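# Move the long cardboard box from desk to far shelf

## Task

Pick up the long cardboard box that sits on the desk and set it down on a shelf at the far end of the aisle (either side is fine). It must rest directly on the shelf surface, not on top of a carton, and no part may overhang the shelf's front edge. The box must not topple or finish tilted, and it must stay put by itself once the robot lets go; a box held in place only by the robot does not count.

## Robot and tools

Robot: a Hello Robot Stretch 4 with one arm. It has an omni-wheel base, a lift that slides up a mast, an arm that telescopes forward, a three-joint wrist and a two-finger gripper. It stands about 1.6 m tall; the base rim lies within 0.23 m of the base origin. Cameras: head_camera, head_left_camera, head_right_camera (all on the head) and wrist_camera.

Frames: the base frame sits on the floor under the base centre, x forward, y left, z up. hand_pose is reported in it, at the midpoint between the fingers 0.015 m back from the tips; with all wrist joints at zero its axes equal the base axes. The printed hand position may be slightly wrong. The odometry frame is the base frame where the scene began; base_odometry counts wheel rotation only, so slip shows up as travel. Heading runs -3.142 to 3.142, left positive.

Tool execute_actions: argument "actions" is a list holding one action or none (none just reports state and images). Optional "cameras" lists which camera images to return (omitted, null or ["all"] = all; [] = none). An action may contain "base", "joints" or both, plus optional "pace" and "contact_limits"; alternatively it contains only {"end_of_arm": "enable_torque"}, which re-powers any wrist or gripper motor that shut off. Motions in one action begin together and may finish at different times.
- "base": exactly one key, each a relative offset from where the base last measured itself: translate_m (metres, forward positive, -2 to 2), strafe_m (metres sideways, left positive, -2 to 2), rotate_rad (radians, counter-clockwise positive, -3.2 to 3.2).
- "joints": an object keyed by joint name, each an absolute target: lift_m 0 to 1.2 (m), arm_m 0 to 0.55 (m extension), wrist_yaw_rad -1.134 to 4.276 (0 forward, positive left, 3.14 stowed; past 3.4 the arm may obstruct), wrist_pitch_rad -1.117 to 4.259 (0 level, 1.57 pointing down), wrist_roll_rad -1.117 to 4.259 (0 fingers level; positive turns clockwise viewed from behind), gripper_m 0 to 0.08 (finger gap in m). Joint targets beyond range get clipped and the result notes it; any other bad value or unknown key rejects the whole call.
- "pace": "slow", "default", "fast" or "max" (base up to 0.1/0.3/0.4/0.6 m/s and 1/2/3/4 rad/s). With lift above 0.2 the base is slowed further, down to 0.3 m/s and 1 rad/s at lift 1.2.
- "contact_limits": {"arm_m": value} from 0 (gentlest) to 0.75 (firmest), default 0.5; sets how much force stops the arm.
Joints or base you omit may keep pushing toward earlier targets without the status showing it. Each action ends within 15 s.

Tool wait: {"seconds": 0 to 10}; commands nothing, then returns state and images. Tool zoom_image: {"camera": name, "region": [x0, y0, x1, y1]} in pixels of that camera's latest full image, top-left origin, at most 504 by 504. Tool finished_scene: {"scene": n}; ends the scene for good and reports success, so the box must already rest stably on its own. If a result reports a stop, later calls in that same reply are skipped.

Result lines: base_status and joint_status give how each motion ended: "done"; "off_target" (stopped short, may still push); "contact_stop_at_<key>" (hit something; lift, arm or wheels go slack, a slack lift may sag under load); "limit_stop_at_<name>", including limit_stop_at_tilt (lean over 6 degrees, lift/arm/wheels slack and unresponsive until it levels) and limit_stop_at_own_body (about to hit itself; move away from the body); "time_out"; "torque_fault" (wrist or gripper motor limp, needs enable_torque). on_its_own covers anything not commanded by the call; its "held at" is a held target, not a position. joint_positions give readings (done tolerances: lift and arm ±0.004, yaw and roll ±0.02, pitch ±0.05, gripper ±0.002). lidar_m: 12 horizontal ranges from the base origin in 30-degree sectors, first straight ahead then counter-clockwise (4th left, 7th behind, 10th right); "-" means nothing seen or closer than 0.25 m; it sees from about 0.15 m up, so tabletops register, but glass, thin legs and things behind may be missed. wrist_depth_mm: 7x7 grid of median depths (100 to 2000 mm) from top left, robot body included. turned_by_wheels vs turned_by_imu: a gap above about 0.1 rad means a collision or slip; the heading error is roughly their difference. base_tilt in degrees (forward/right positive, fixed bias up to about 1.5). motor_effort: percent of maximum, positive toward higher values, peak in brackets (noisy); wheel_0..2 positive turns the base right. A load in a level gripper shifts wrist_pitch_rad effort away from 0.

Gripping: command a gap smaller than the object; after contact the fingers aim only slightly past it. While squeezing, the reading stays above the command and gripper effort leaves 0; "off_target" after closing means something is held, "done" usually means empty. Effort stuck beyond about 50 shuts the gripper off and it may drop the load.

Cautions: with more than 1 kg held and arm_m above 0.2, driving or turning (especially fast) can tip the robot; strong steady pushes or pulls, mostly with the gripper high, can too. Pressing the gripper into things, or holding over about 2.7 kg level, can fault the wrist. Tilting the gripper up (pitch below -0.2) while rolled (roll below -0.4 or above 4) risks self-collision. To unfold at the start, send lift_m 0.4 with wrist_yaw_rad 0. Avoid drops, slams and hard pushes. Loose objects may occasionally get nudged. The robot keeps its last command while you think, and shorter robot motion is better.

Each tool is called after "Request:" by a JSON object that holds its "fn" and its "kwargs", one argument or row to a line.

## Session

Request:
{"fn": "execute_actions", "kwargs": {
  "actions": []
}}

Scene clock: 0.00 s.
base_odometry: x=+0.000 y=+0.000 heading=+0.000 (m, m, rad; odometry frame)
turned_by_wheels: +0.000 (rad since the last result)
turned_by_imu: +0.000 (rad since the last result)
base_tilt: forward=+0.2 right=-0.7 (deg)
lidar_m: 1.06 1.12 1.88 1.81 1.92 1.04 1.23 1.04 1.97 1.85 1.94 1.11
base_status: not commanded
joint_positions: lift_m=+0.285 arm_m=+0.001 wrist_yaw_rad=+3.194 wrist_pitch_rad=+0.022 wrist_roll_rad=-0.005 gripper_m=+0.040
joint_status: not commanded
motor_effort: lift_m=+22 arm_m=-1 wrist_yaw_rad=+0 wrist_pitch_rad=-7 wrist_roll_rad=+0 gripper_m=+2 wheel_0=+0 wheel_1=-1 wheel_2=+0 (%)
hand_pose: x=-0.0455 y=+0.0761 z=+0.4585 quat_wxyz=(-0.026, -0.011, -0.003, +1.000) (m; base frame)
wrist_depth_mm: - 138 236 - 1138 1118 - / - 113 137 - 1118 1118 - / - 111 136 - 1118 1118 - / - 120 148 - 1160 1118 - / 138 150 1618 - 1366 1118 - / 208 1160 1138 - 1098 1078 1464 / 209 1160 114 1281 107 - 1098
pictures: head_camera, head_left_camera, head_right_camera, wrist_camera
Images, in order (width x height): head_camera 420x560, head_left_camera 420x672, head_right_camera 420x672, wrist_camera 616x392.

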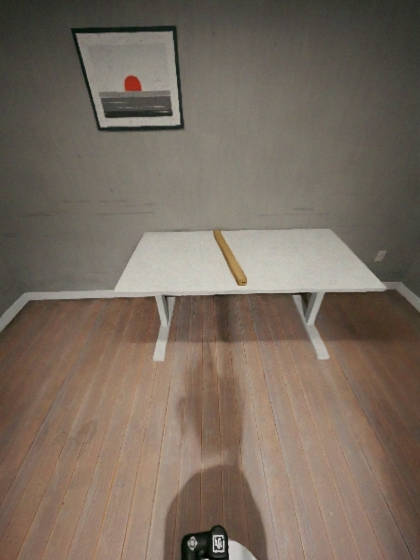

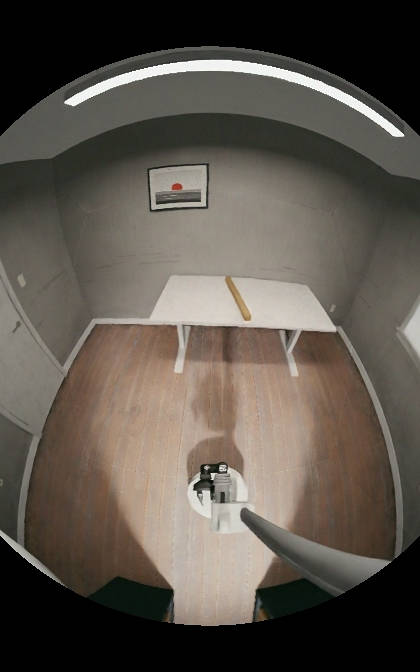

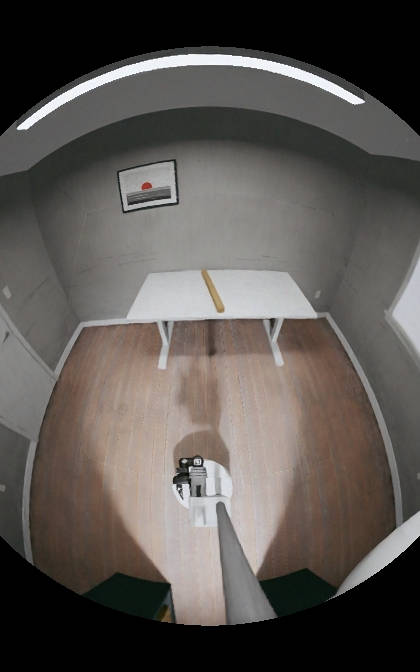

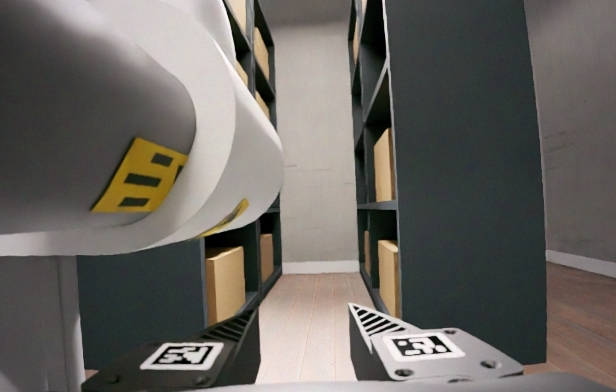

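Request:
{"fn": "execute_actions", "kwargs": {
  "actions": [
    {"base":{"translate_m":0.6},"joints":{"lift_m":1.0,"wrist_yaw_rad":0.17,"wrist_pitch_rad":1.57,"gripper_m":0.08}}
  ]
}}

Request:
{"fn": "execute_actions", "kwargs": {
  "actions": [
    {"base":{"strafe_m":-0.15},"joints":{"arm_m":0.45}}
  ]
}}

Scene clock: 15.23 s.
base_odometry: x=+0.600 y=+0.000 heading=+0.000 (m, m, rad; odometry frame)
turned_by_wheels: +0.000 (rad since the last result)
turned_by_imu: -0.002 (rad since the last result)
base_tilt: forward=+0.3 right=-0.7 (deg)
lidar_m: 0.47 0.49 0.69 1.81 1.89 1.66 1.61 1.66 1.97 1.83 0.66 0.48
base_status: done
joint_positions: lift_m=+1.000 arm_m=+0.001 wrist_yaw_rad=+0.171 wrist_pitch_rad=+1.570 wrist_roll_rad=-0.005 gripper_m=+0.080
joint_status: all done
motor_effort: lift_m=+23(26) arm_m=-1(1) wrist_yaw_rad=-2(7) wrist_pitch_rad=+0(4) wrist_roll_rad=+0(1) gripper_m=+2(6) wheel_0=+1(8) wheel_1=+2(5) wheel_2=+0(11) (%)
hand_pose: x=+0.1864 y=-0.0861 z=+0.9654 quat_wxyz=(+0.705, -0.062, +0.704, +0.062) (m; base frame)
wrist_depth_mm: 1160 1160 1160 1160 1160 407 410 / 1138 1160 1138 1160 1138 1160 1118 / 1138 1160 1138 1138 1138 1138 1138 / 1138 1138 1138 1160 1138 1118 1118 / 1138 1118 904 931 1138 1118 1118 / 1098 1138 891 891 1098 1118 1118 / - 107 904 904 627 - -
pictures: head_camera, head_left_camera, head_right_camera, wrist_camera
camera_calibration (this result's frames):
wrist_camera: T_world_to_cam=[[0.130638, -0.991424, 0.00359746, -0.114658], [-0.990698, -0.13068, -0.0379415, 0.274312], [0.0380862, 0.00139261, -0.999273, 1.10533], [0, 0, 0, 1]] pos_world=[0.244641, -0.0793672, 1.11535]
Images, in order (width x height): head_camera 420x560, head_left_camera 420x672, head_right_camera 420x672, wrist_camera 616x392.

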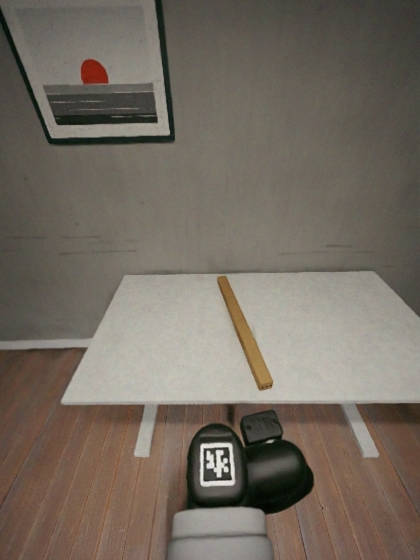

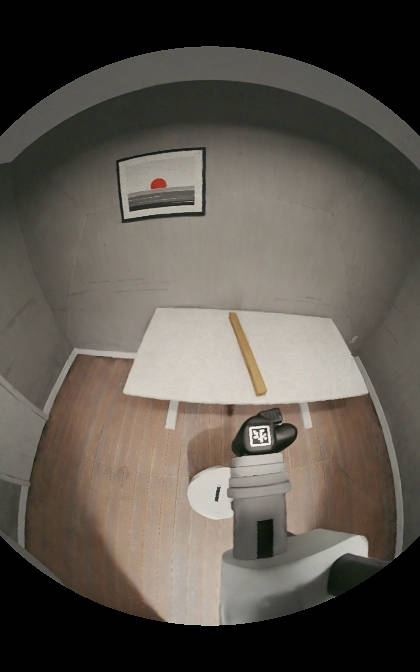

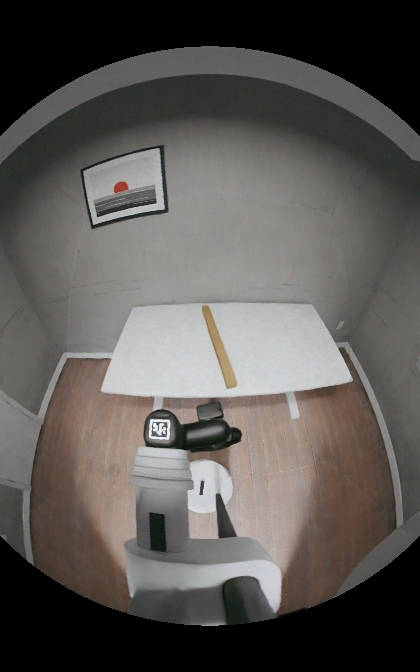

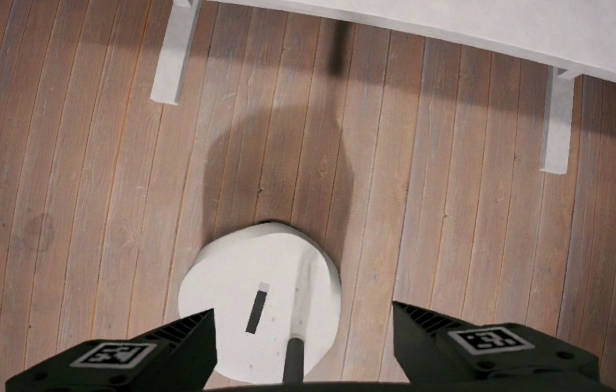

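Scene clock: 17.63 s.
base_odometry: x=+0.600 y=-0.150 heading=+0.000 (m, m, rad; odometry frame)
turned_by_wheels: +0.000 (rad since the last result)
turned_by_imu: -0.001 (rad since the last result)
base_tilt: forward=+0.2 right=-0.6 (deg)
lidar_m: 0.42 0.48 0.68 1.95 2.07 1.64 1.60 1.67 1.76 1.69 0.67 0.50
base_status: done
joint_positions: lift_m=+1.000 arm_m=+0.449 wrist_yaw_rad=+0.170 wrist_pitch_rad=+1.570 wrist_roll_rad=-0.005 gripper_m=+0.080
joint_status: all done
motor_effort: lift_m=+23(23) arm_m=+4(3) wrist_yaw_rad=+0(2) wrist_pitch_rad=+0(2) wrist_roll_rad=+0(0) gripper_m=+6(2) wheel_0=+0(7) wheel_1=+0(8) wheel_2=+0(1) (%)
hand_pose: x=+0.6351 y=-0.0861 z=+0.9654 quat_wxyz=(+0.705, -0.062, +0.704, +0.062) (m; base frame)
wrist_depth_mm: 404 404 353 404 407 407 407 / 399 399 349 402 404 402 404 / 399 397 349 399 402 402 399 / 394 394 345 394 394 399 399 / 392 394 343 394 394 394 394 / 389 387 340 389 389 392 392 / - 107 336 387 272 - -
pictures: head_camera, head_left_camera, head_right_camera, wrist_camera
camera_calibration (this result's frames):
wrist_camera: T_world_to_cam=[[0.130393, -0.991456, 0.00358928, -0.173114], [-0.990723, -0.130435, -0.0381508, 0.719084], [0.038293, 0.00141863, -0.999266, 1.08812], [0, 0, 0, 1]] pos_world=[0.693318, -0.0793848, 1.11538]
Images, in order (width x height): head_camera 420x560, head_left_camera 420x672, head_right_camera 420x672, wrist_camera 616x392.

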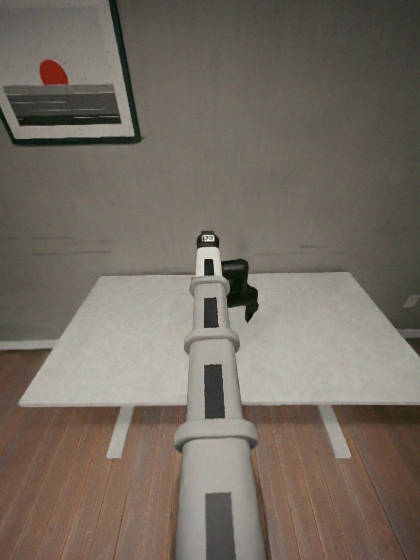

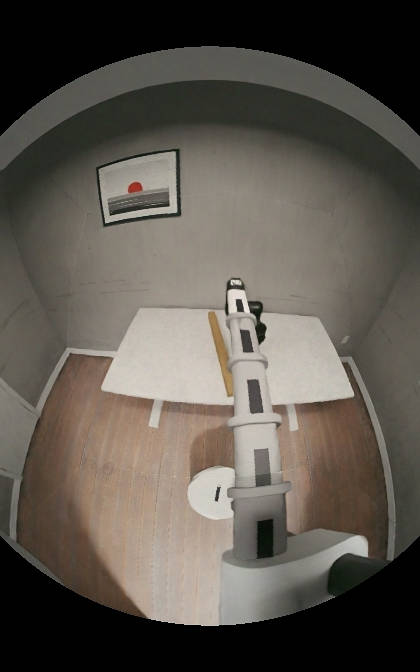

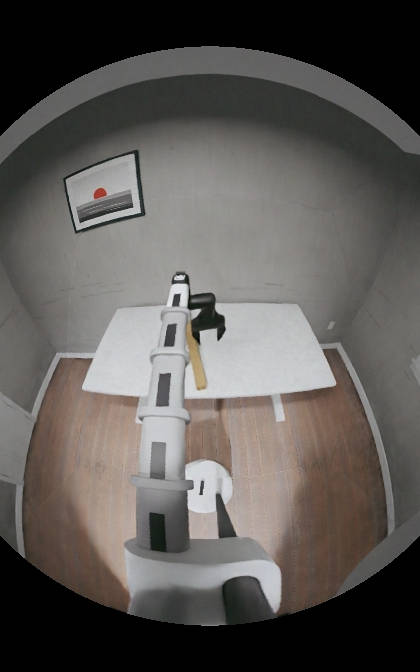

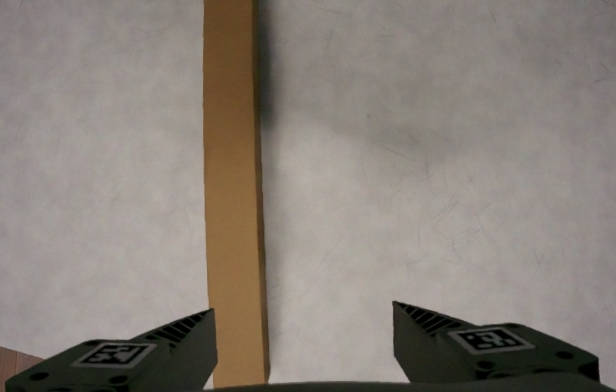

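Request:
{"fn": "execute_actions", "kwargs": {
  "actions": [
    {"base":{"strafe_m":0.1},"joints":{"arm_m":0.55,"lift_m":0.86}}
  ],
  "cameras": ["wrist_camera","head_left_camera"]
}}

Scene clock: 26.53 s.
base_odometry: x=+0.600 y=-0.050 heading=+0.000 (m, m, rad; odometry frame)
turned_by_wheels: +0.000 (rad since the last result)
turned_by_imu: -0.001 (rad since the last result)
base_tilt: forward=+0.2 right=-0.7 (deg)
lidar_m: 0.46 0.48 0.70 1.81 1.95 1.66 1.61 1.67 1.89 1.81 0.66 0.49
base_status: done
joint_positions: lift_m=+0.860 arm_m=+0.549 wrist_yaw_rad=+0.170 wrist_pitch_rad=+1.570 wrist_roll_rad=-0.005 gripper_m=+0.080
joint_status: all done
motor_effort: lift_m=+19(20) arm_m=+4(4) wrist_yaw_rad=+0(0) wrist_pitch_rad=-1(2) wrist_roll_rad=-1(0) gripper_m=+4(5) wheel_0=+2(7) wheel_1=-1(5) wheel_2=+0(0) (%)
hand_pose: x=+0.7351 y=-0.0861 z=+0.8257 quat_wxyz=(+0.705, -0.062, +0.704, +0.062) (m; base frame)
wrist_depth_mm: 259 259 259 209 260 262 262 / 257 257 258 208 259 259 259 / 256 255 256 206 256 258 258 / 253 254 254 204 255 255 256 / 252 252 252 204 252 254 254 / 250 250 251 201 202 252 252 / - 107 248 200 179 - -
pictures: head_left_camera, wrist_camera
camera_calibration (this result's frames):
wrist_camera: T_world_to_cam=[[0.130281, -0.991471, 0.00359001, -0.185573], [-0.990738, -0.130323, -0.0381323, 0.812825], [0.038275, 0.00141117, -0.999266, 0.944754], [0, 0, 0, 1]] pos_world=[0.793312, -0.0793933, 0.975722]
Images, in order (width x height): head_left_camera 420x672, wrist_camera 616x392.

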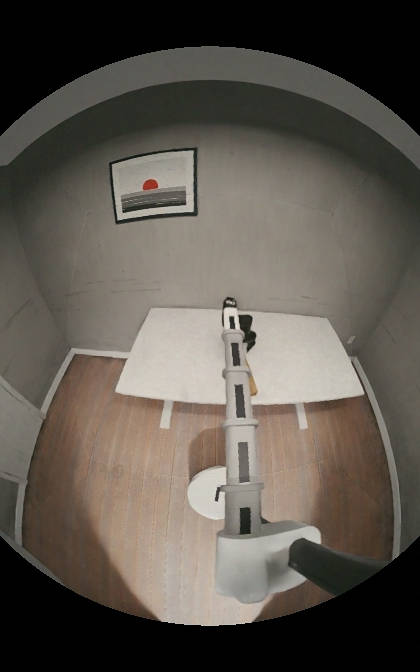

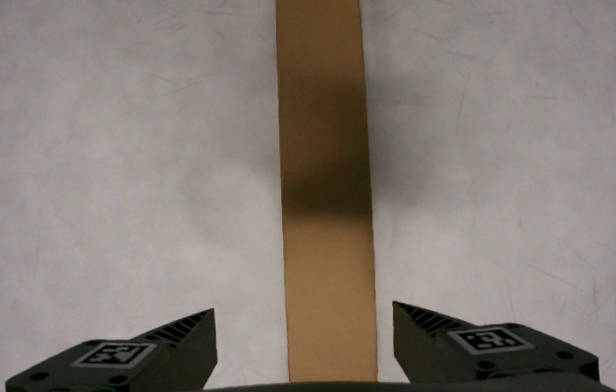

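Request:
{"fn": "execute_actions", "kwargs": {
  "actions": [
    {"base":{"translate_m":0.07}}
  ],
  "cameras": []
}}

Request:
{"fn": "execute_actions", "kwargs": {
  "actions": [
    {"joints":{"lift_m":0.785}}
  ],
  "cameras": ["wrist_camera"]
}}

Request:
{"fn": "execute_actions", "kwargs": {
  "actions": [
    {"joints":{"gripper_m":0.02}}
  ],
  "cameras": []
}}

Request:
{"fn": "execute_actions", "kwargs": {
  "actions": [
    {"joints":{"lift_m":0.95,"arm_m":0.15,"wrist_yaw_rad":0}}
  ],
  "cameras": []
}}

Request:
{"fn": "execute_actions", "kwargs": {
  "actions": [
    {"base":{"translate_m":-0.5}}
  ],
  "cameras": []
}}

Request:
{"fn": "execute_actions", "kwargs": {
  "actions": [
    {"base":{"rotate_rad":3.14},"pace":"slow"}
  ]
}}

Scene clock: 36.30 s.
base_odometry: x=+0.670 y=-0.050 heading=+0.000 (m, m, rad; odometry frame)
turned_by_wheels: +0.000 (rad since the last result)
turned_by_imu: -0.001 (rad since the last result)
base_tilt: forward=+0.3 right=-0.7 (deg)
lidar_m: 0.36 0.41 0.56 1.83 1.91 1.72 1.70 1.74 1.88 1.77 0.54 0.42
base_status: done
joint_positions: lift_m=+0.860 arm_m=+0.549 wrist_yaw_rad=+0.170 wrist_pitch_rad=+1.570 wrist_roll_rad=-0.005 gripper_m=+0.080
joint_status: not commanded
motor_effort: lift_m=+19(19) arm_m=+4(4) wrist_yaw_rad=+0(1) wrist_pitch_rad=+0(1) wrist_roll_rad=+0(0) gripper_m=+1(3) wheel_0=+1(4) wheel_1=+2(7) wheel_2=+0(9) (%)
hand_pose: x=+0.7351 y=-0.0861 z=+0.8257 quat_wxyz=(+0.705, -0.062, +0.704, +0.062) (m; base frame)
wrist_depth_mm: 259 259 260 208 259 260 263 / 257 257 257 207 259 258 260 / 255 255 255 206 256 257 257 / 253 253 254 204 255 255 255 / 251 252 252 202 252 253 253 / 248 251 250 202 251 251 251 / - 107 248 200 203 - -
pictures: none
No camera images: the call's "cameras" was empty. Leave "cameras" out to get every camera's image.

Scene clock: 37.57 s.
base_odometry: x=+0.670 y=-0.050 heading=+0.000 (m, m, rad; odometry frame)
turned_by_wheels: +0.000 (rad since the last result)
turned_by_imu: +0.000 (rad since the last result)
base_tilt: forward=+0.2 right=-0.7 (deg)
lidar_m: 0.39 0.42 0.59 1.82 1.93 1.73 1.68 1.73 1.88 1.79 0.56 0.42
base_status: not commanded
joint_positions: lift_m=+0.785 arm_m=+0.549 wrist_yaw_rad=+0.170 wrist_pitch_rad=+1.570 wrist_roll_rad=-0.005 gripper_m=+0.080
joint_status: all done
motor_effort: lift_m=+19(18) arm_m=+4(4) wrist_yaw_rad=+1(1) wrist_pitch_rad=+1(3) wrist_roll_rad=+0(0) gripper_m=+4(5) wheel_0=+0(0) wheel_1=+2(2) wheel_2=+0(0) (%)
hand_pose: x=+0.7351 y=-0.0861 z=+0.7507 quat_wxyz=(+0.705, -0.062, +0.704, +0.062) (m; base frame)
wrist_depth_mm: 182 182 182 132 183 184 - / 181 181 181 131 182 182 182 / 179 180 179 129 180 181 182 / 178 178 178 129 179 180 180 / 176 177 178 128 178 178 178 / 176 176 176 126 154 177 177 / - 107 130 126 126 - -
pictures: wrist_camera
camera_calibration (this result's frames):
wrist_camera: T_world_to_cam=[[0.130281, -0.991471, 0.00359023, -0.185307], [-0.990738, -0.130323, -0.0381267, 0.809984], [0.0382694, 0.00141023, -0.999266, 0.869816], [0, 0, 0, 1]] pos_world=[0.793337, -0.0793933, 0.900726]
Images, in order (width x height): wrist_camera 616x392.

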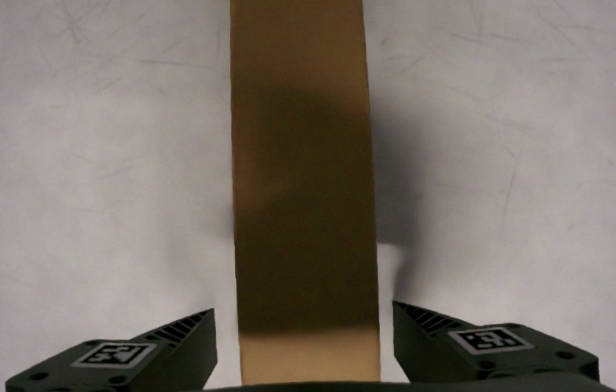

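Scene clock: 38.63 s.
base_odometry: x=+0.670 y=-0.050 heading=+0.000 (m, m, rad; odometry frame)
turned_by_wheels: +0.000 (rad since the last result)
turned_by_imu: +0.000 (rad since the last result)
base_tilt: forward=+0.2 right=-0.7 (deg)
lidar_m: 0.39 0.42 0.57 1.83 1.93 1.73 1.69 1.76 1.90 1.80 0.55 0.41
base_status: not commanded
joint_positions: lift_m=+0.785 arm_m=+0.549 wrist_yaw_rad=+0.170 wrist_pitch_rad=+1.570 wrist_roll_rad=-0.005 gripper_m=+0.049
joint_status: gripper_m off_target (ended at +0.049, target +0.020)
on_its_own: gripper_m is held at +0.043, not at your +0.020, by its contact guard: the fingers met something
motor_effort: lift_m=+18(19) arm_m=+4(4) wrist_yaw_rad=-1(0) wrist_pitch_rad=+1(0) wrist_roll_rad=+0(1) gripper_m=-40(44) wheel_0=+0(0) wheel_1=+2(2) wheel_2=+1(1) (%)
hand_pose: x=+0.7351 y=-0.0861 z=+0.7507 quat_wxyz=(+0.705, -0.062, +0.704, +0.062) (m; base frame)
wrist_depth_mm: 182 182 182 132 183 183 - / 181 181 181 131 182 182 183 / 180 180 179 130 180 181 181 / 178 179 178 129 179 180 180 / 177 177 177 128 178 179 179 / 175 176 137 127 138 177 177 / 174 174 125 126 125 - -
pictures: none
No camera images: the call's "cameras" was empty. Leave "cameras" out to get every camera's image.

Scene clock: 40.93 s.
base_odometry: x=+0.670 y=-0.050 heading=+0.000 (m, m, rad; odometry frame)
turned_by_wheels: +0.000 (rad since the last result)
turned_by_imu: -0.001 (rad since the last result)
base_tilt: forward=+0.3 right=-0.7 (deg)
lidar_m: 0.40 0.42 0.60 1.84 1.90 1.73 1.68 1.76 1.87 1.78 0.56 0.26
base_status: not commanded
joint_positions: lift_m=+0.950 arm_m=+0.151 wrist_yaw_rad=+0.000 wrist_pitch_rad=+1.570 wrist_roll_rad=-0.005 gripper_m=+0.049
joint_status: all done
on_its_own: gripper_m is held at +0.043, not at your +0.020, by its contact guard: the fingers met something
motor_effort: lift_m=+23(26) arm_m=-4(4) wrist_yaw_rad=+1(6) wrist_pitch_rad=-1(2) wrist_roll_rad=+0(1) gripper_m=-36(40) wheel_0=+0(0) wheel_1=+2(2) wheel_2=+1(0) (%)
hand_pose: x=+0.3217 y=-0.0874 z=+0.9153 quat_wxyz=(+0.707, -0.002, +0.707, +0.002) (m; base frame)
wrist_depth_mm: 353 355 353 132 355 355 355 / 349 351 349 131 353 353 355 / 347 349 347 130 349 349 351 / 1060 1078 347 129 1078 1078 1078 / 1078 1078 1060 128 1078 1078 1078 / 1042 1060 137 127 138 1060 1060 / 1060 1060 125 126 126 - 1060
pictures: none
No camera images: the call's "cameras" was empty. Leave "cameras" out to get every camera's image.

Scene clock: 44.10 s.
base_odometry: x=+0.170 y=-0.050 heading=+0.000 (m, m, rad; odometry frame)
turned_by_wheels: +0.000 (rad since the last result)
turned_by_imu: -0.001 (rad since the last result)
base_tilt: forward=+0.2 right=-0.7 (deg)
lidar_m: 0.54 0.93 1.93 1.85 1.96 1.23 1.20 1.21 1.89 1.80 1.27 0.25
base_status: done
joint_positions: lift_m=+0.950 arm_m=+0.151 wrist_yaw_rad=+0.000 wrist_pitch_rad=+1.570 wrist_roll_rad=-0.005 gripper_m=+0.049
joint_status: not commanded
on_its_own: gripper_m is held at +0.043, not at your +0.020, by its contact guard: the fingers met something
motor_effort: lift_m=+23(23) arm_m=-4(5) wrist_yaw_rad=-1(0) wrist_pitch_rad=-1(0) wrist_roll_rad=+0(0) gripper_m=-39(39) wheel_0=-2(5) wheel_1=-1(8) wheel_2=+0(10) (%)
hand_pose: x=+0.3217 y=-0.0874 z=+0.9154 quat_wxyz=(+0.707, -0.002, +0.707, +0.002) (m; base frame)
wrist_depth_mm: 1098 1098 1098 132 1098 1118 1118 / 1098 1098 1078 131 1098 1098 1118 / 1098 1078 1078 130 1098 1118 1098 / 1078 1078 1078 129 1078 1098 1098 / 1060 1078 1060 128 1078 1078 1078 / 1078 1060 137 127 138 1078 1078 / 1060 1060 125 126 126 - 1060
pictures: none
No camera images: the call's "cameras" was empty. Leave "cameras" out to get every camera's image.

Scene clock: 48.53 s.
base_odometry: x=+0.170 y=-0.050 heading=+3.140 (m, m, rad; odometry frame)
turned_by_wheels: +3.140 (rad since the last result)
turned_by_imu: +3.104 (rad since the last result)
base_tilt: forward=+0.2 right=-0.6 (deg)
lidar_m: 0.53 1.22 1.88 1.81 1.22 0.92 0.86 0.96 1.96 1.83 1.96 0.25
base_status: done
joint_positions: lift_m=+0.950 arm_m=+0.151 wrist_yaw_rad=+0.000 wrist_pitch_rad=+1.570 wrist_roll_rad=-0.005 gripper_m=+0.049
joint_status: not commanded
on_its_own: gripper_m is held at +0.043, not at your +0.020, by its contact guard: the fingers met something
motor_effort: lift_m=+23(23) arm_m=-4(4) wrist_yaw_rad=+0(0) wrist_pitch_rad=-1(1) wrist_roll_rad=+0(0) gripper_m=-40(40) wheel_0=-2(4) wheel_1=-2(8) wheel_2=-2(6) (%)
hand_pose: x=+0.3218 y=-0.0874 z=+0.9154 quat_wxyz=(+0.707, -0.002, +0.707, +0.002) (m; base frame)
wrist_depth_mm: 1098 1118 1098 132 1118 1118 1118 / 1098 1098 1098 131 1098 1118 1118 / 1078 1078 1078 129 1098 1098 1098 / 1078 1078 1078 129 1098 1098 1078 / 1078 1060 1042 128 1078 1078 1078 / 1060 1060 137 127 138 1060 1060 / 1060 1060 125 126 125 - 1060
pictures: head_camera, head_left_camera, head_right_camera, wrist_camera
camera_calibration (this result's frames):
wrist_camera: T_world_to_cam=[[-0.0395155, -0.999212, 0.0035957, -0.0793694], [-0.998503, 0.0393507, -0.0379872, 0.423792], [0.0378158, -0.0050914, -0.999272, 1.04976], [0, 0, 0, 1]] pos_world=[0.380324, -0.0906386, 1.06538]
Images, in order (width x height): head_camera 420x560, head_left_camera 420x672, head_right_camera 420x672, wrist_camera 616x392.

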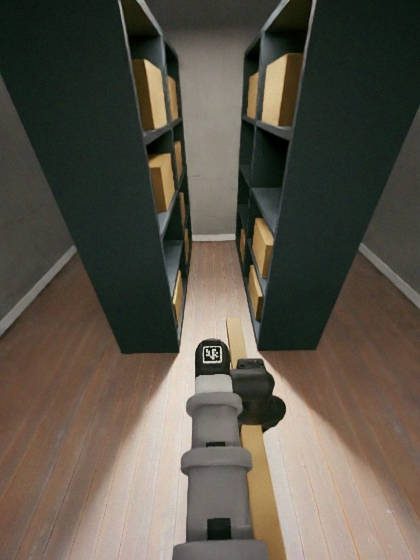

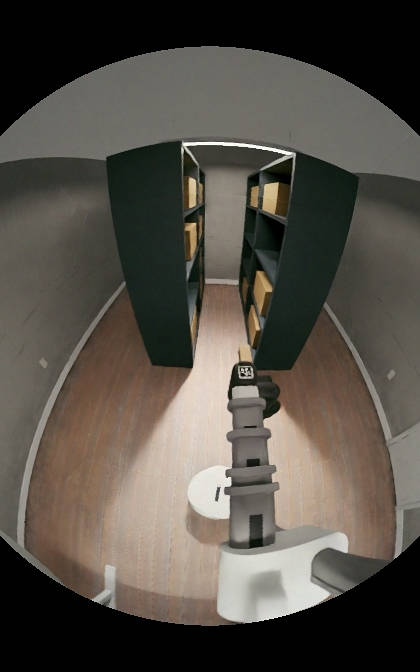

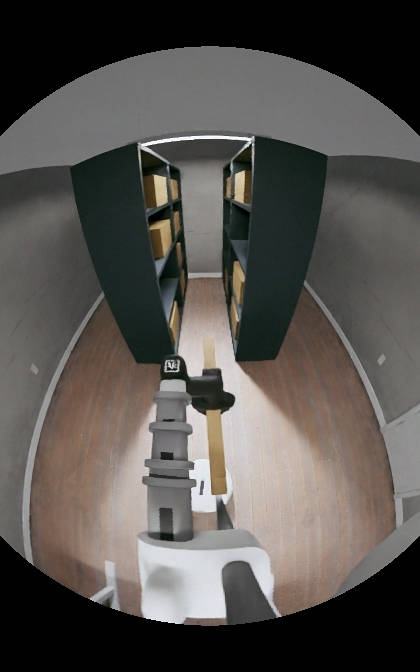

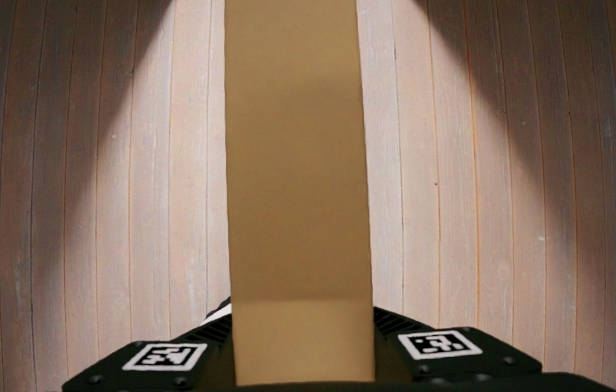

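Request:
{"fn": "execute_actions", "kwargs": {
  "actions": [
    {"base":{"rotate_rad":-0.1}}
  ],
  "cameras": []
}}

Request:
{"fn": "execute_actions", "kwargs": {
  "actions": [
    {"base":{"translate_m":0.55}}
  ]
}}

Scene clock: 57.17 s.
base_odometry: x=+0.170 y=-0.050 heading=+3.040 (m, m, rad; odometry frame)
turned_by_wheels: -0.100 (rad since the last result)
turned_by_imu: -0.099 (rad since the last result)
base_tilt: forward=+0.2 right=-0.7 (deg)
lidar_m: 0.56 1.18 1.96 1.76 1.83 0.95 0.89 0.91 2.00 1.86 1.92 0.25
base_status: done
joint_positions: lift_m=+0.950 arm_m=+0.151 wrist_yaw_rad=+0.000 wrist_pitch_rad=+1.570 wrist_roll_rad=-0.005 gripper_m=+0.049
joint_status: not commanded
on_its_own: gripper_m is held at +0.043, not at your +0.020, by its contact guard: the fingers met something
motor_effort: lift_m=+23(23) arm_m=-4(4) wrist_yaw_rad=+0(0) wrist_pitch_rad=+0(1) wrist_roll_rad=-1(0) gripper_m=-37(39) wheel_0=+2(5) wheel_1=+2(4) wheel_2=+1(6) (%)
hand_pose: x=+0.3218 y=-0.0874 z=+0.9154 quat_wxyz=(+0.707, -0.002, +0.707, +0.002) (m; base frame)
wrist_depth_mm: 1098 1118 1098 132 1098 1118 1098 / 1098 1098 1078 131 1098 1098 1118 / 1098 1078 1078 130 1078 1078 1118 / 1060 1078 1078 129 1078 1098 1078 / 1078 1042 1060 127 1078 1078 1078 / 1060 1060 137 127 138 1042 1060 / 1060 1060 125 126 126 - 1060
pictures: none
No camera images: the call's "cameras" was empty. Leave "cameras" out to get every camera's image.

Scene clock: 60.50 s.
base_odometry: x=-0.377 y=+0.005 heading=+3.041 (m, m, rad; odometry frame)
turned_by_wheels: +0.000 (rad since the last result)
turned_by_imu: -0.001 (rad since the last result)
base_tilt: forward=+0.2 right=-0.7 (deg)
lidar_m: 0.52 0.70 0.82 1.86 1.91 1.55 1.44 1.52 1.98 1.83 0.95 0.25
base_status: done
joint_positions: lift_m=+0.950 arm_m=+0.151 wrist_yaw_rad=+0.000 wrist_pitch_rad=+1.570 wrist_roll_rad=-0.005 gripper_m=+0.049
joint_status: not commanded
on_its_own: gripper_m is held at +0.043, not at your +0.020, by its contact guard: the fingers met something
motor_effort: lift_m=+23(23) arm_m=-4(4) wrist_yaw_rad=+0(0) wrist_pitch_rad=-3(2) wrist_roll_rad=+0(1) gripper_m=-41(40) wheel_0=+2(6) wheel_1=+0(7) wheel_2=+1(9) (%)
hand_pose: x=+0.3218 y=-0.0874 z=+0.9154 quat_wxyz=(+0.707, -0.002, +0.707, +0.002) (m; base frame)
wrist_depth_mm: 788 1025 1118 132 597 603 627 / 691 1025 1098 131 820 878 1098 / 946 1078 1098 130 1078 1098 1098 / 1098 1098 1060 129 1078 1098 1098 / 1078 1078 1078 128 1098 1078 1060 / 1042 1060 137 127 138 1060 1078 / 1042 1060 125 126 126 - 1060
pictures: head_camera, head_left_camera, head_right_camera, wrist_camera
camera_calibration (this result's frames):
wrist_camera: T_world_to_cam=[[-0.0394985, -0.999213, 0.00359491, -0.0793747], [-0.998503, 0.0393337, -0.0380071, 0.423797], [0.0378358, -0.00509076, -0.999271, 1.04977], [0, 0, 0, 1]] pos_world=[0.380309, -0.0906376, 1.0654]
Images, in order (width x height): head_camera 420x560, head_left_camera 420x672, head_right_camera 420x672, wrist_camera 616x392.

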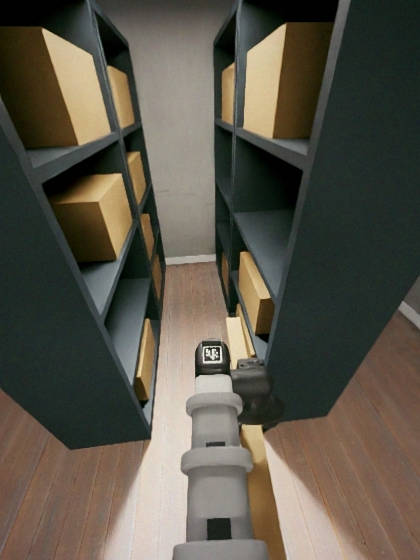

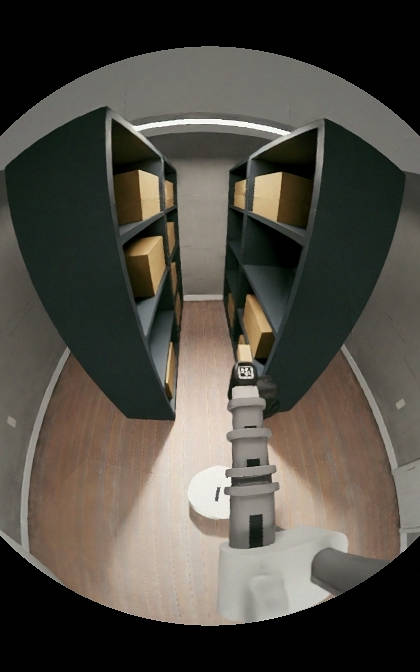

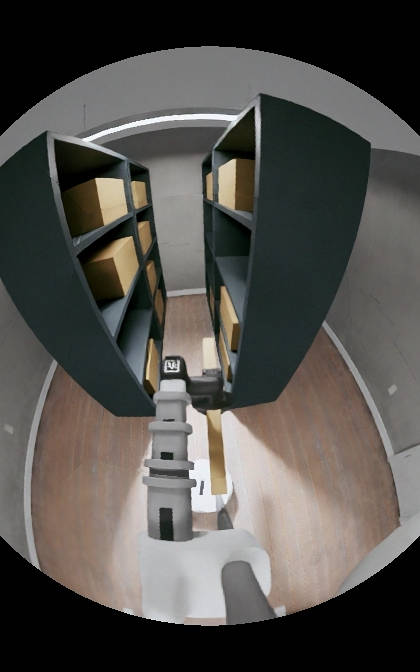

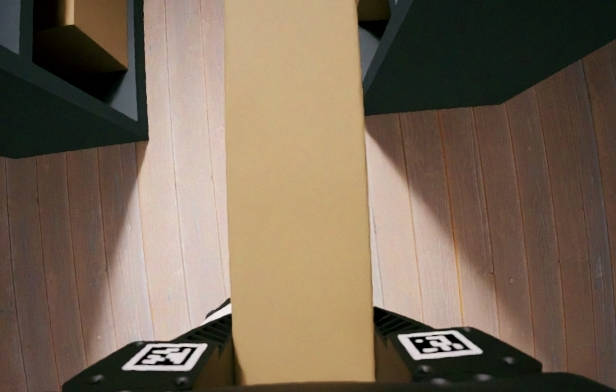

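Request:
{"fn": "execute_actions", "kwargs": {
  "actions": [
    {"base":{"rotate_rad":0.11}}
  ],
  "cameras": ["head_camera","wrist_camera"]
}}

Scene clock: 67.20 s.
base_odometry: x=-0.377 y=+0.005 heading=-3.133 (m, m, rad; odometry frame)
turned_by_wheels: +0.110 (rad since the last result)
turned_by_imu: +0.108 (rad since the last result)
base_tilt: forward=+0.2 right=-0.7 (deg)
lidar_m: 0.54 0.69 0.92 1.85 1.96 1.50 1.45 1.55 1.91 1.84 0.88 0.26
base_status: done
joint_positions: lift_m=+0.950 arm_m=+0.151 wrist_yaw_rad=+0.000 wrist_pitch_rad=+1.570 wrist_roll_rad=-0.005 gripper_m=+0.049
joint_status: not commanded
on_its_own: gripper_m is held at +0.043, not at your +0.020, by its contact guard: the fingers met something
motor_effort: lift_m=+22(22) arm_m=-4(4) wrist_yaw_rad=+1(0) wrist_pitch_rad=+0(3) wrist_roll_rad=+0(0) gripper_m=-37(39) wheel_0=+0(3) wheel_1=+0(10) wheel_2=-2(7) (%)
hand_pose: x=+0.3218 y=-0.0874 z=+0.9154 quat_wxyz=(+0.707, -0.002, +0.707, +0.002) (m; base frame)
wrist_depth_mm: 554 931 1098 132 1025 517 504 / 691 976 1098 131 878 699 691 / 1078 1098 1098 129 1098 1078 1098 / 1098 1078 1078 129 1098 1098 1078 / 1060 1078 1078 128 1078 1098 1078 / 1060 1060 137 127 138 1060 1078 / 1042 1042 125 126 125 - 1078
pictures: head_camera, wrist_camera
camera_calibration (this result's frames):
wrist_camera: T_world_to_cam=[[-0.0394987, -0.999213, 0.00359491, -0.0793746], [-0.998503, 0.0393339, -0.0380071, 0.423797], [0.0378358, -0.00509077, -0.999271, 1.04977], [0, 0, 0, 1]] pos_world=[0.380308, -0.0906376, 1.0654]
Images, in order (width x height): head_camera 420x560, wrist_camera 616x392.

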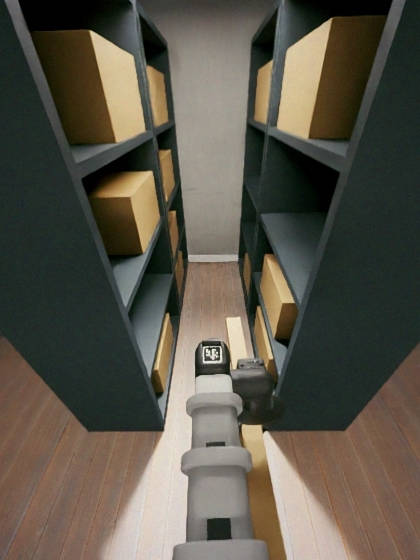

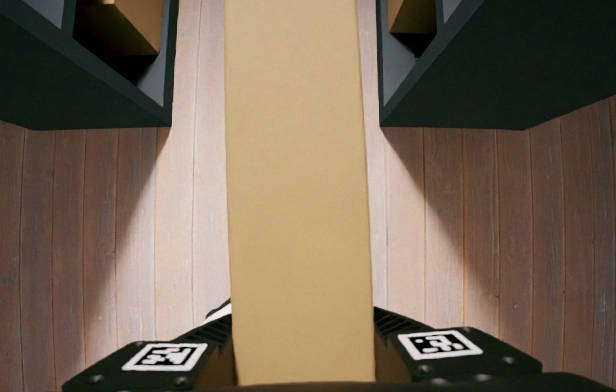

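Request:
{"fn": "execute_actions", "kwargs": {
  "actions": [
    {"base":{"translate_m":1.2},"joints":{"lift_m":1.1}}
  ]
}}

Scene clock: 82.63 s.
base_odometry: x=-1.577 y=-0.005 heading=-3.133 (m, m, rad; odometry frame)
turned_by_wheels: +0.000 (rad since the last result)
turned_by_imu: -0.002 (rad since the last result)
base_tilt: forward=+0.2 right=-0.7 (deg)
lidar_m: 0.25 0.38 0.25 0.25 0.26 0.40 3.49 0.43 0.31 0.30 0.32 0.25
base_status: done
joint_positions: lift_m=+1.100 arm_m=+0.151 wrist_yaw_rad=+0.000 wrist_pitch_rad=+1.570 wrist_roll_rad=-0.005 gripper_m=+0.049
joint_status: all done
on_its_own: gripper_m is held at +0.043, not at your +0.020, by its contact guard: the fingers met something
motor_effort: lift_m=+23(24) arm_m=-4(4) wrist_yaw_rad=+1(0) wrist_pitch_rad=+0(2) wrist_roll_rad=+0(0) gripper_m=-39(40) wheel_0=+0(6) wheel_1=+2(5) wheel_2=+1(11) (%)
hand_pose: x=+0.3217 y=-0.0874 z=+1.0653 quat_wxyz=(+0.707, -0.002, +0.707, +0.002) (m; base frame)
wrist_depth_mm: 525 732 1118 132 960 707 715 / 521 878 1118 131 960 707 707 / 530 878 1138 130 991 699 699 / 539 1160 1160 129 1138 654 394 / 661 798 1138 128 1160 647 389 / 676 946 137 127 138 683 683 / 668 668 125 126 125 - 621
pictures: head_camera, head_left_camera, head_right_camera, wrist_camera
camera_calibration (this result's frames):
wrist_camera: T_world_to_cam=[[-0.0394979, -0.999213, 0.00359542, -0.0799152], [-0.998504, 0.0393331, -0.0379943, 0.429462], [0.0378229, -0.00509074, -0.999271, 1.19961], [0, 0, 0, 1]] pos_world=[0.38029, -0.0906376, 1.21534]
Images, in order (width x height): head_camera 420x560, head_left_camera 420x672, head_right_camera 420x672, wrist_camera 616x392.

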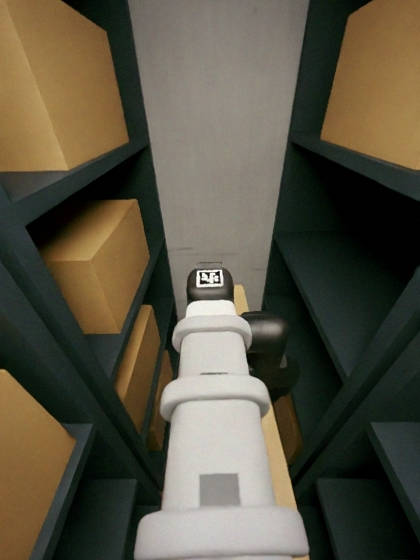

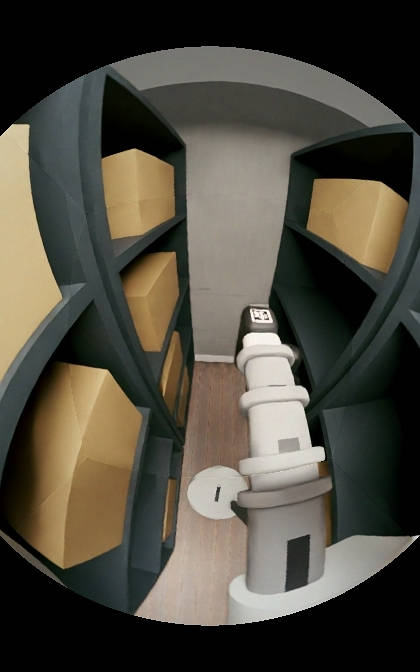

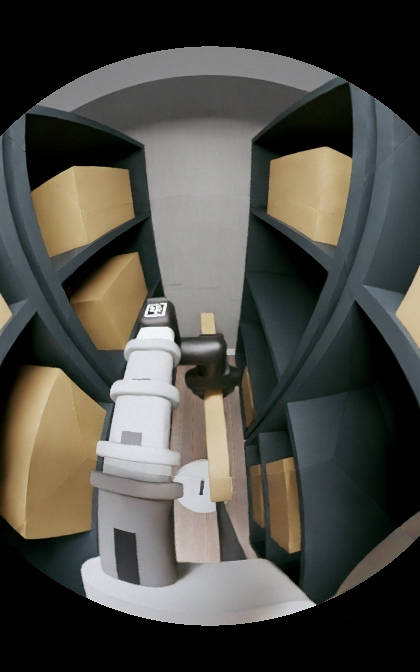

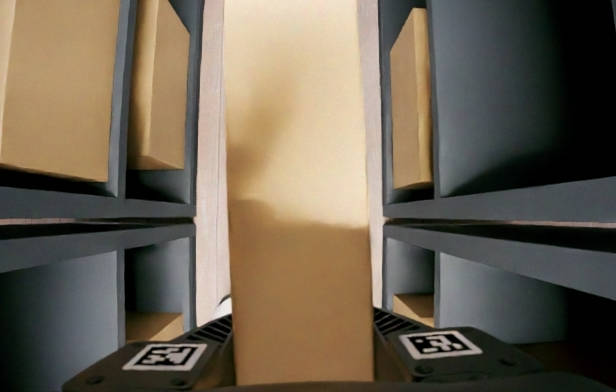

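Request:
{"fn": "execute_actions", "kwargs": {
  "actions": [
    {"base":{"translate_m":0.12},"joints":{"lift_m":0.92,"arm_m":0.05}}
  ]
}}

Scene clock: 92.83 s.
base_odometry: x=-1.697 y=-0.006 heading=-3.132 (m, m, rad; odometry frame)
turned_by_wheels: +0.000 (rad since the last result)
turned_by_imu: -0.001 (rad since the last result)
base_tilt: forward=+0.2 right=-0.7 (deg)
lidar_m: 0.40 0.35 0.26 0.25 0.26 0.39 3.61 0.44 0.34 0.30 0.32 0.46
base_status: done
joint_positions: lift_m=+0.920 arm_m=+0.052 wrist_yaw_rad=+0.006 wrist_pitch_rad=+1.560 wrist_roll_rad=-0.004 gripper_m=+0.049
joint_status: all done
on_its_own: gripper_m is held at +0.043, not at your +0.020, by its contact guard: the fingers met something; wrist_yaw_rad is at rest, and its effort (-17) is outside its rest range (-13 to +13); wrist_pitch_rad is at rest, and its effort (+30) is outside its rest range (-23 to +23)
motor_effort: lift_m=+19(25) arm_m=-9(18) wrist_yaw_rad=-17(42) wrist_pitch_rad=+30(100) wrist_roll_rad=-3(7) gripper_m=-40(40) wheel_0=+1(5) wheel_1=+1(8) wheel_2=+2(11) (%)
hand_pose: x=+0.2252 y=-0.0874 z=+0.8857 quat_wxyz=(+0.711, -0.004, +0.703, +0.004) (m; base frame)
wrist_depth_mm: 517 759 1078 196 1042 525 525 / 517 778 1078 179 1042 530 521 / 508 788 1060 164 1060 517 512 / 508 976 1060 152 991 521 512 / 535 878 1042 142 1042 554 392 / 496 946 820 133 960 500 442 / 500 854 123 125 122 - -
pictures: head_camera, head_left_camera, head_right_camera, wrist_camera
camera_calibration (this result's frames):
wrist_camera: T_world_to_cam=[[-0.0348364, -0.999388, 0.00319422, -0.0837798], [-0.998254, 0.034644, -0.0478466, 0.334441], [0.0477067, -0.00485545, -0.99885, 1.02113], [0, 0, 0, 1]] pos_world=[0.282224, -0.0903568, 1.03623]
Images, in order (width x height): head_camera 420x560, head_left_camera 420x672, head_right_camera 420x672, wrist_camera 616x392.

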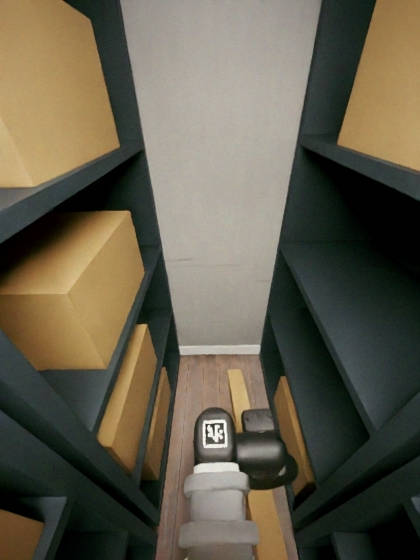

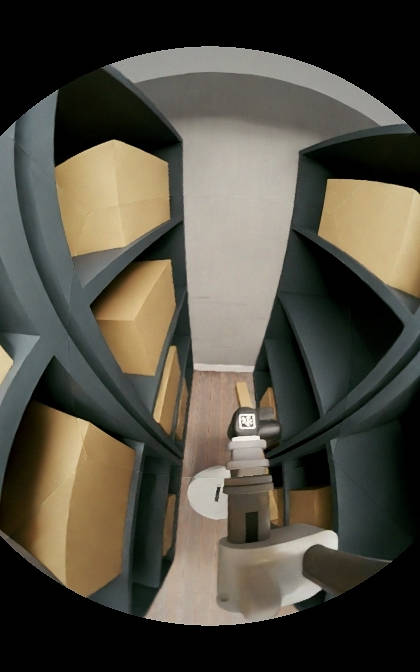

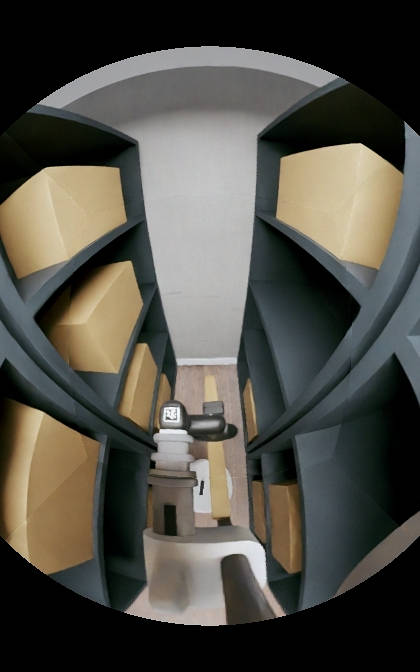

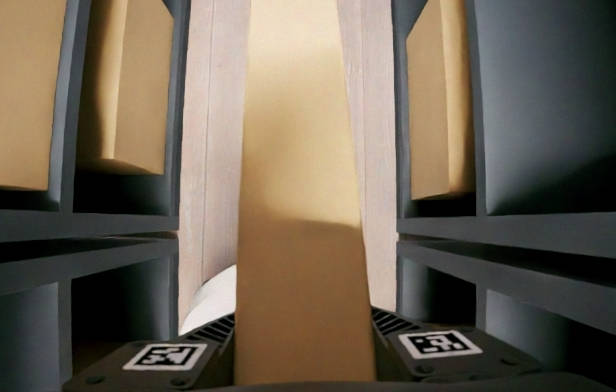

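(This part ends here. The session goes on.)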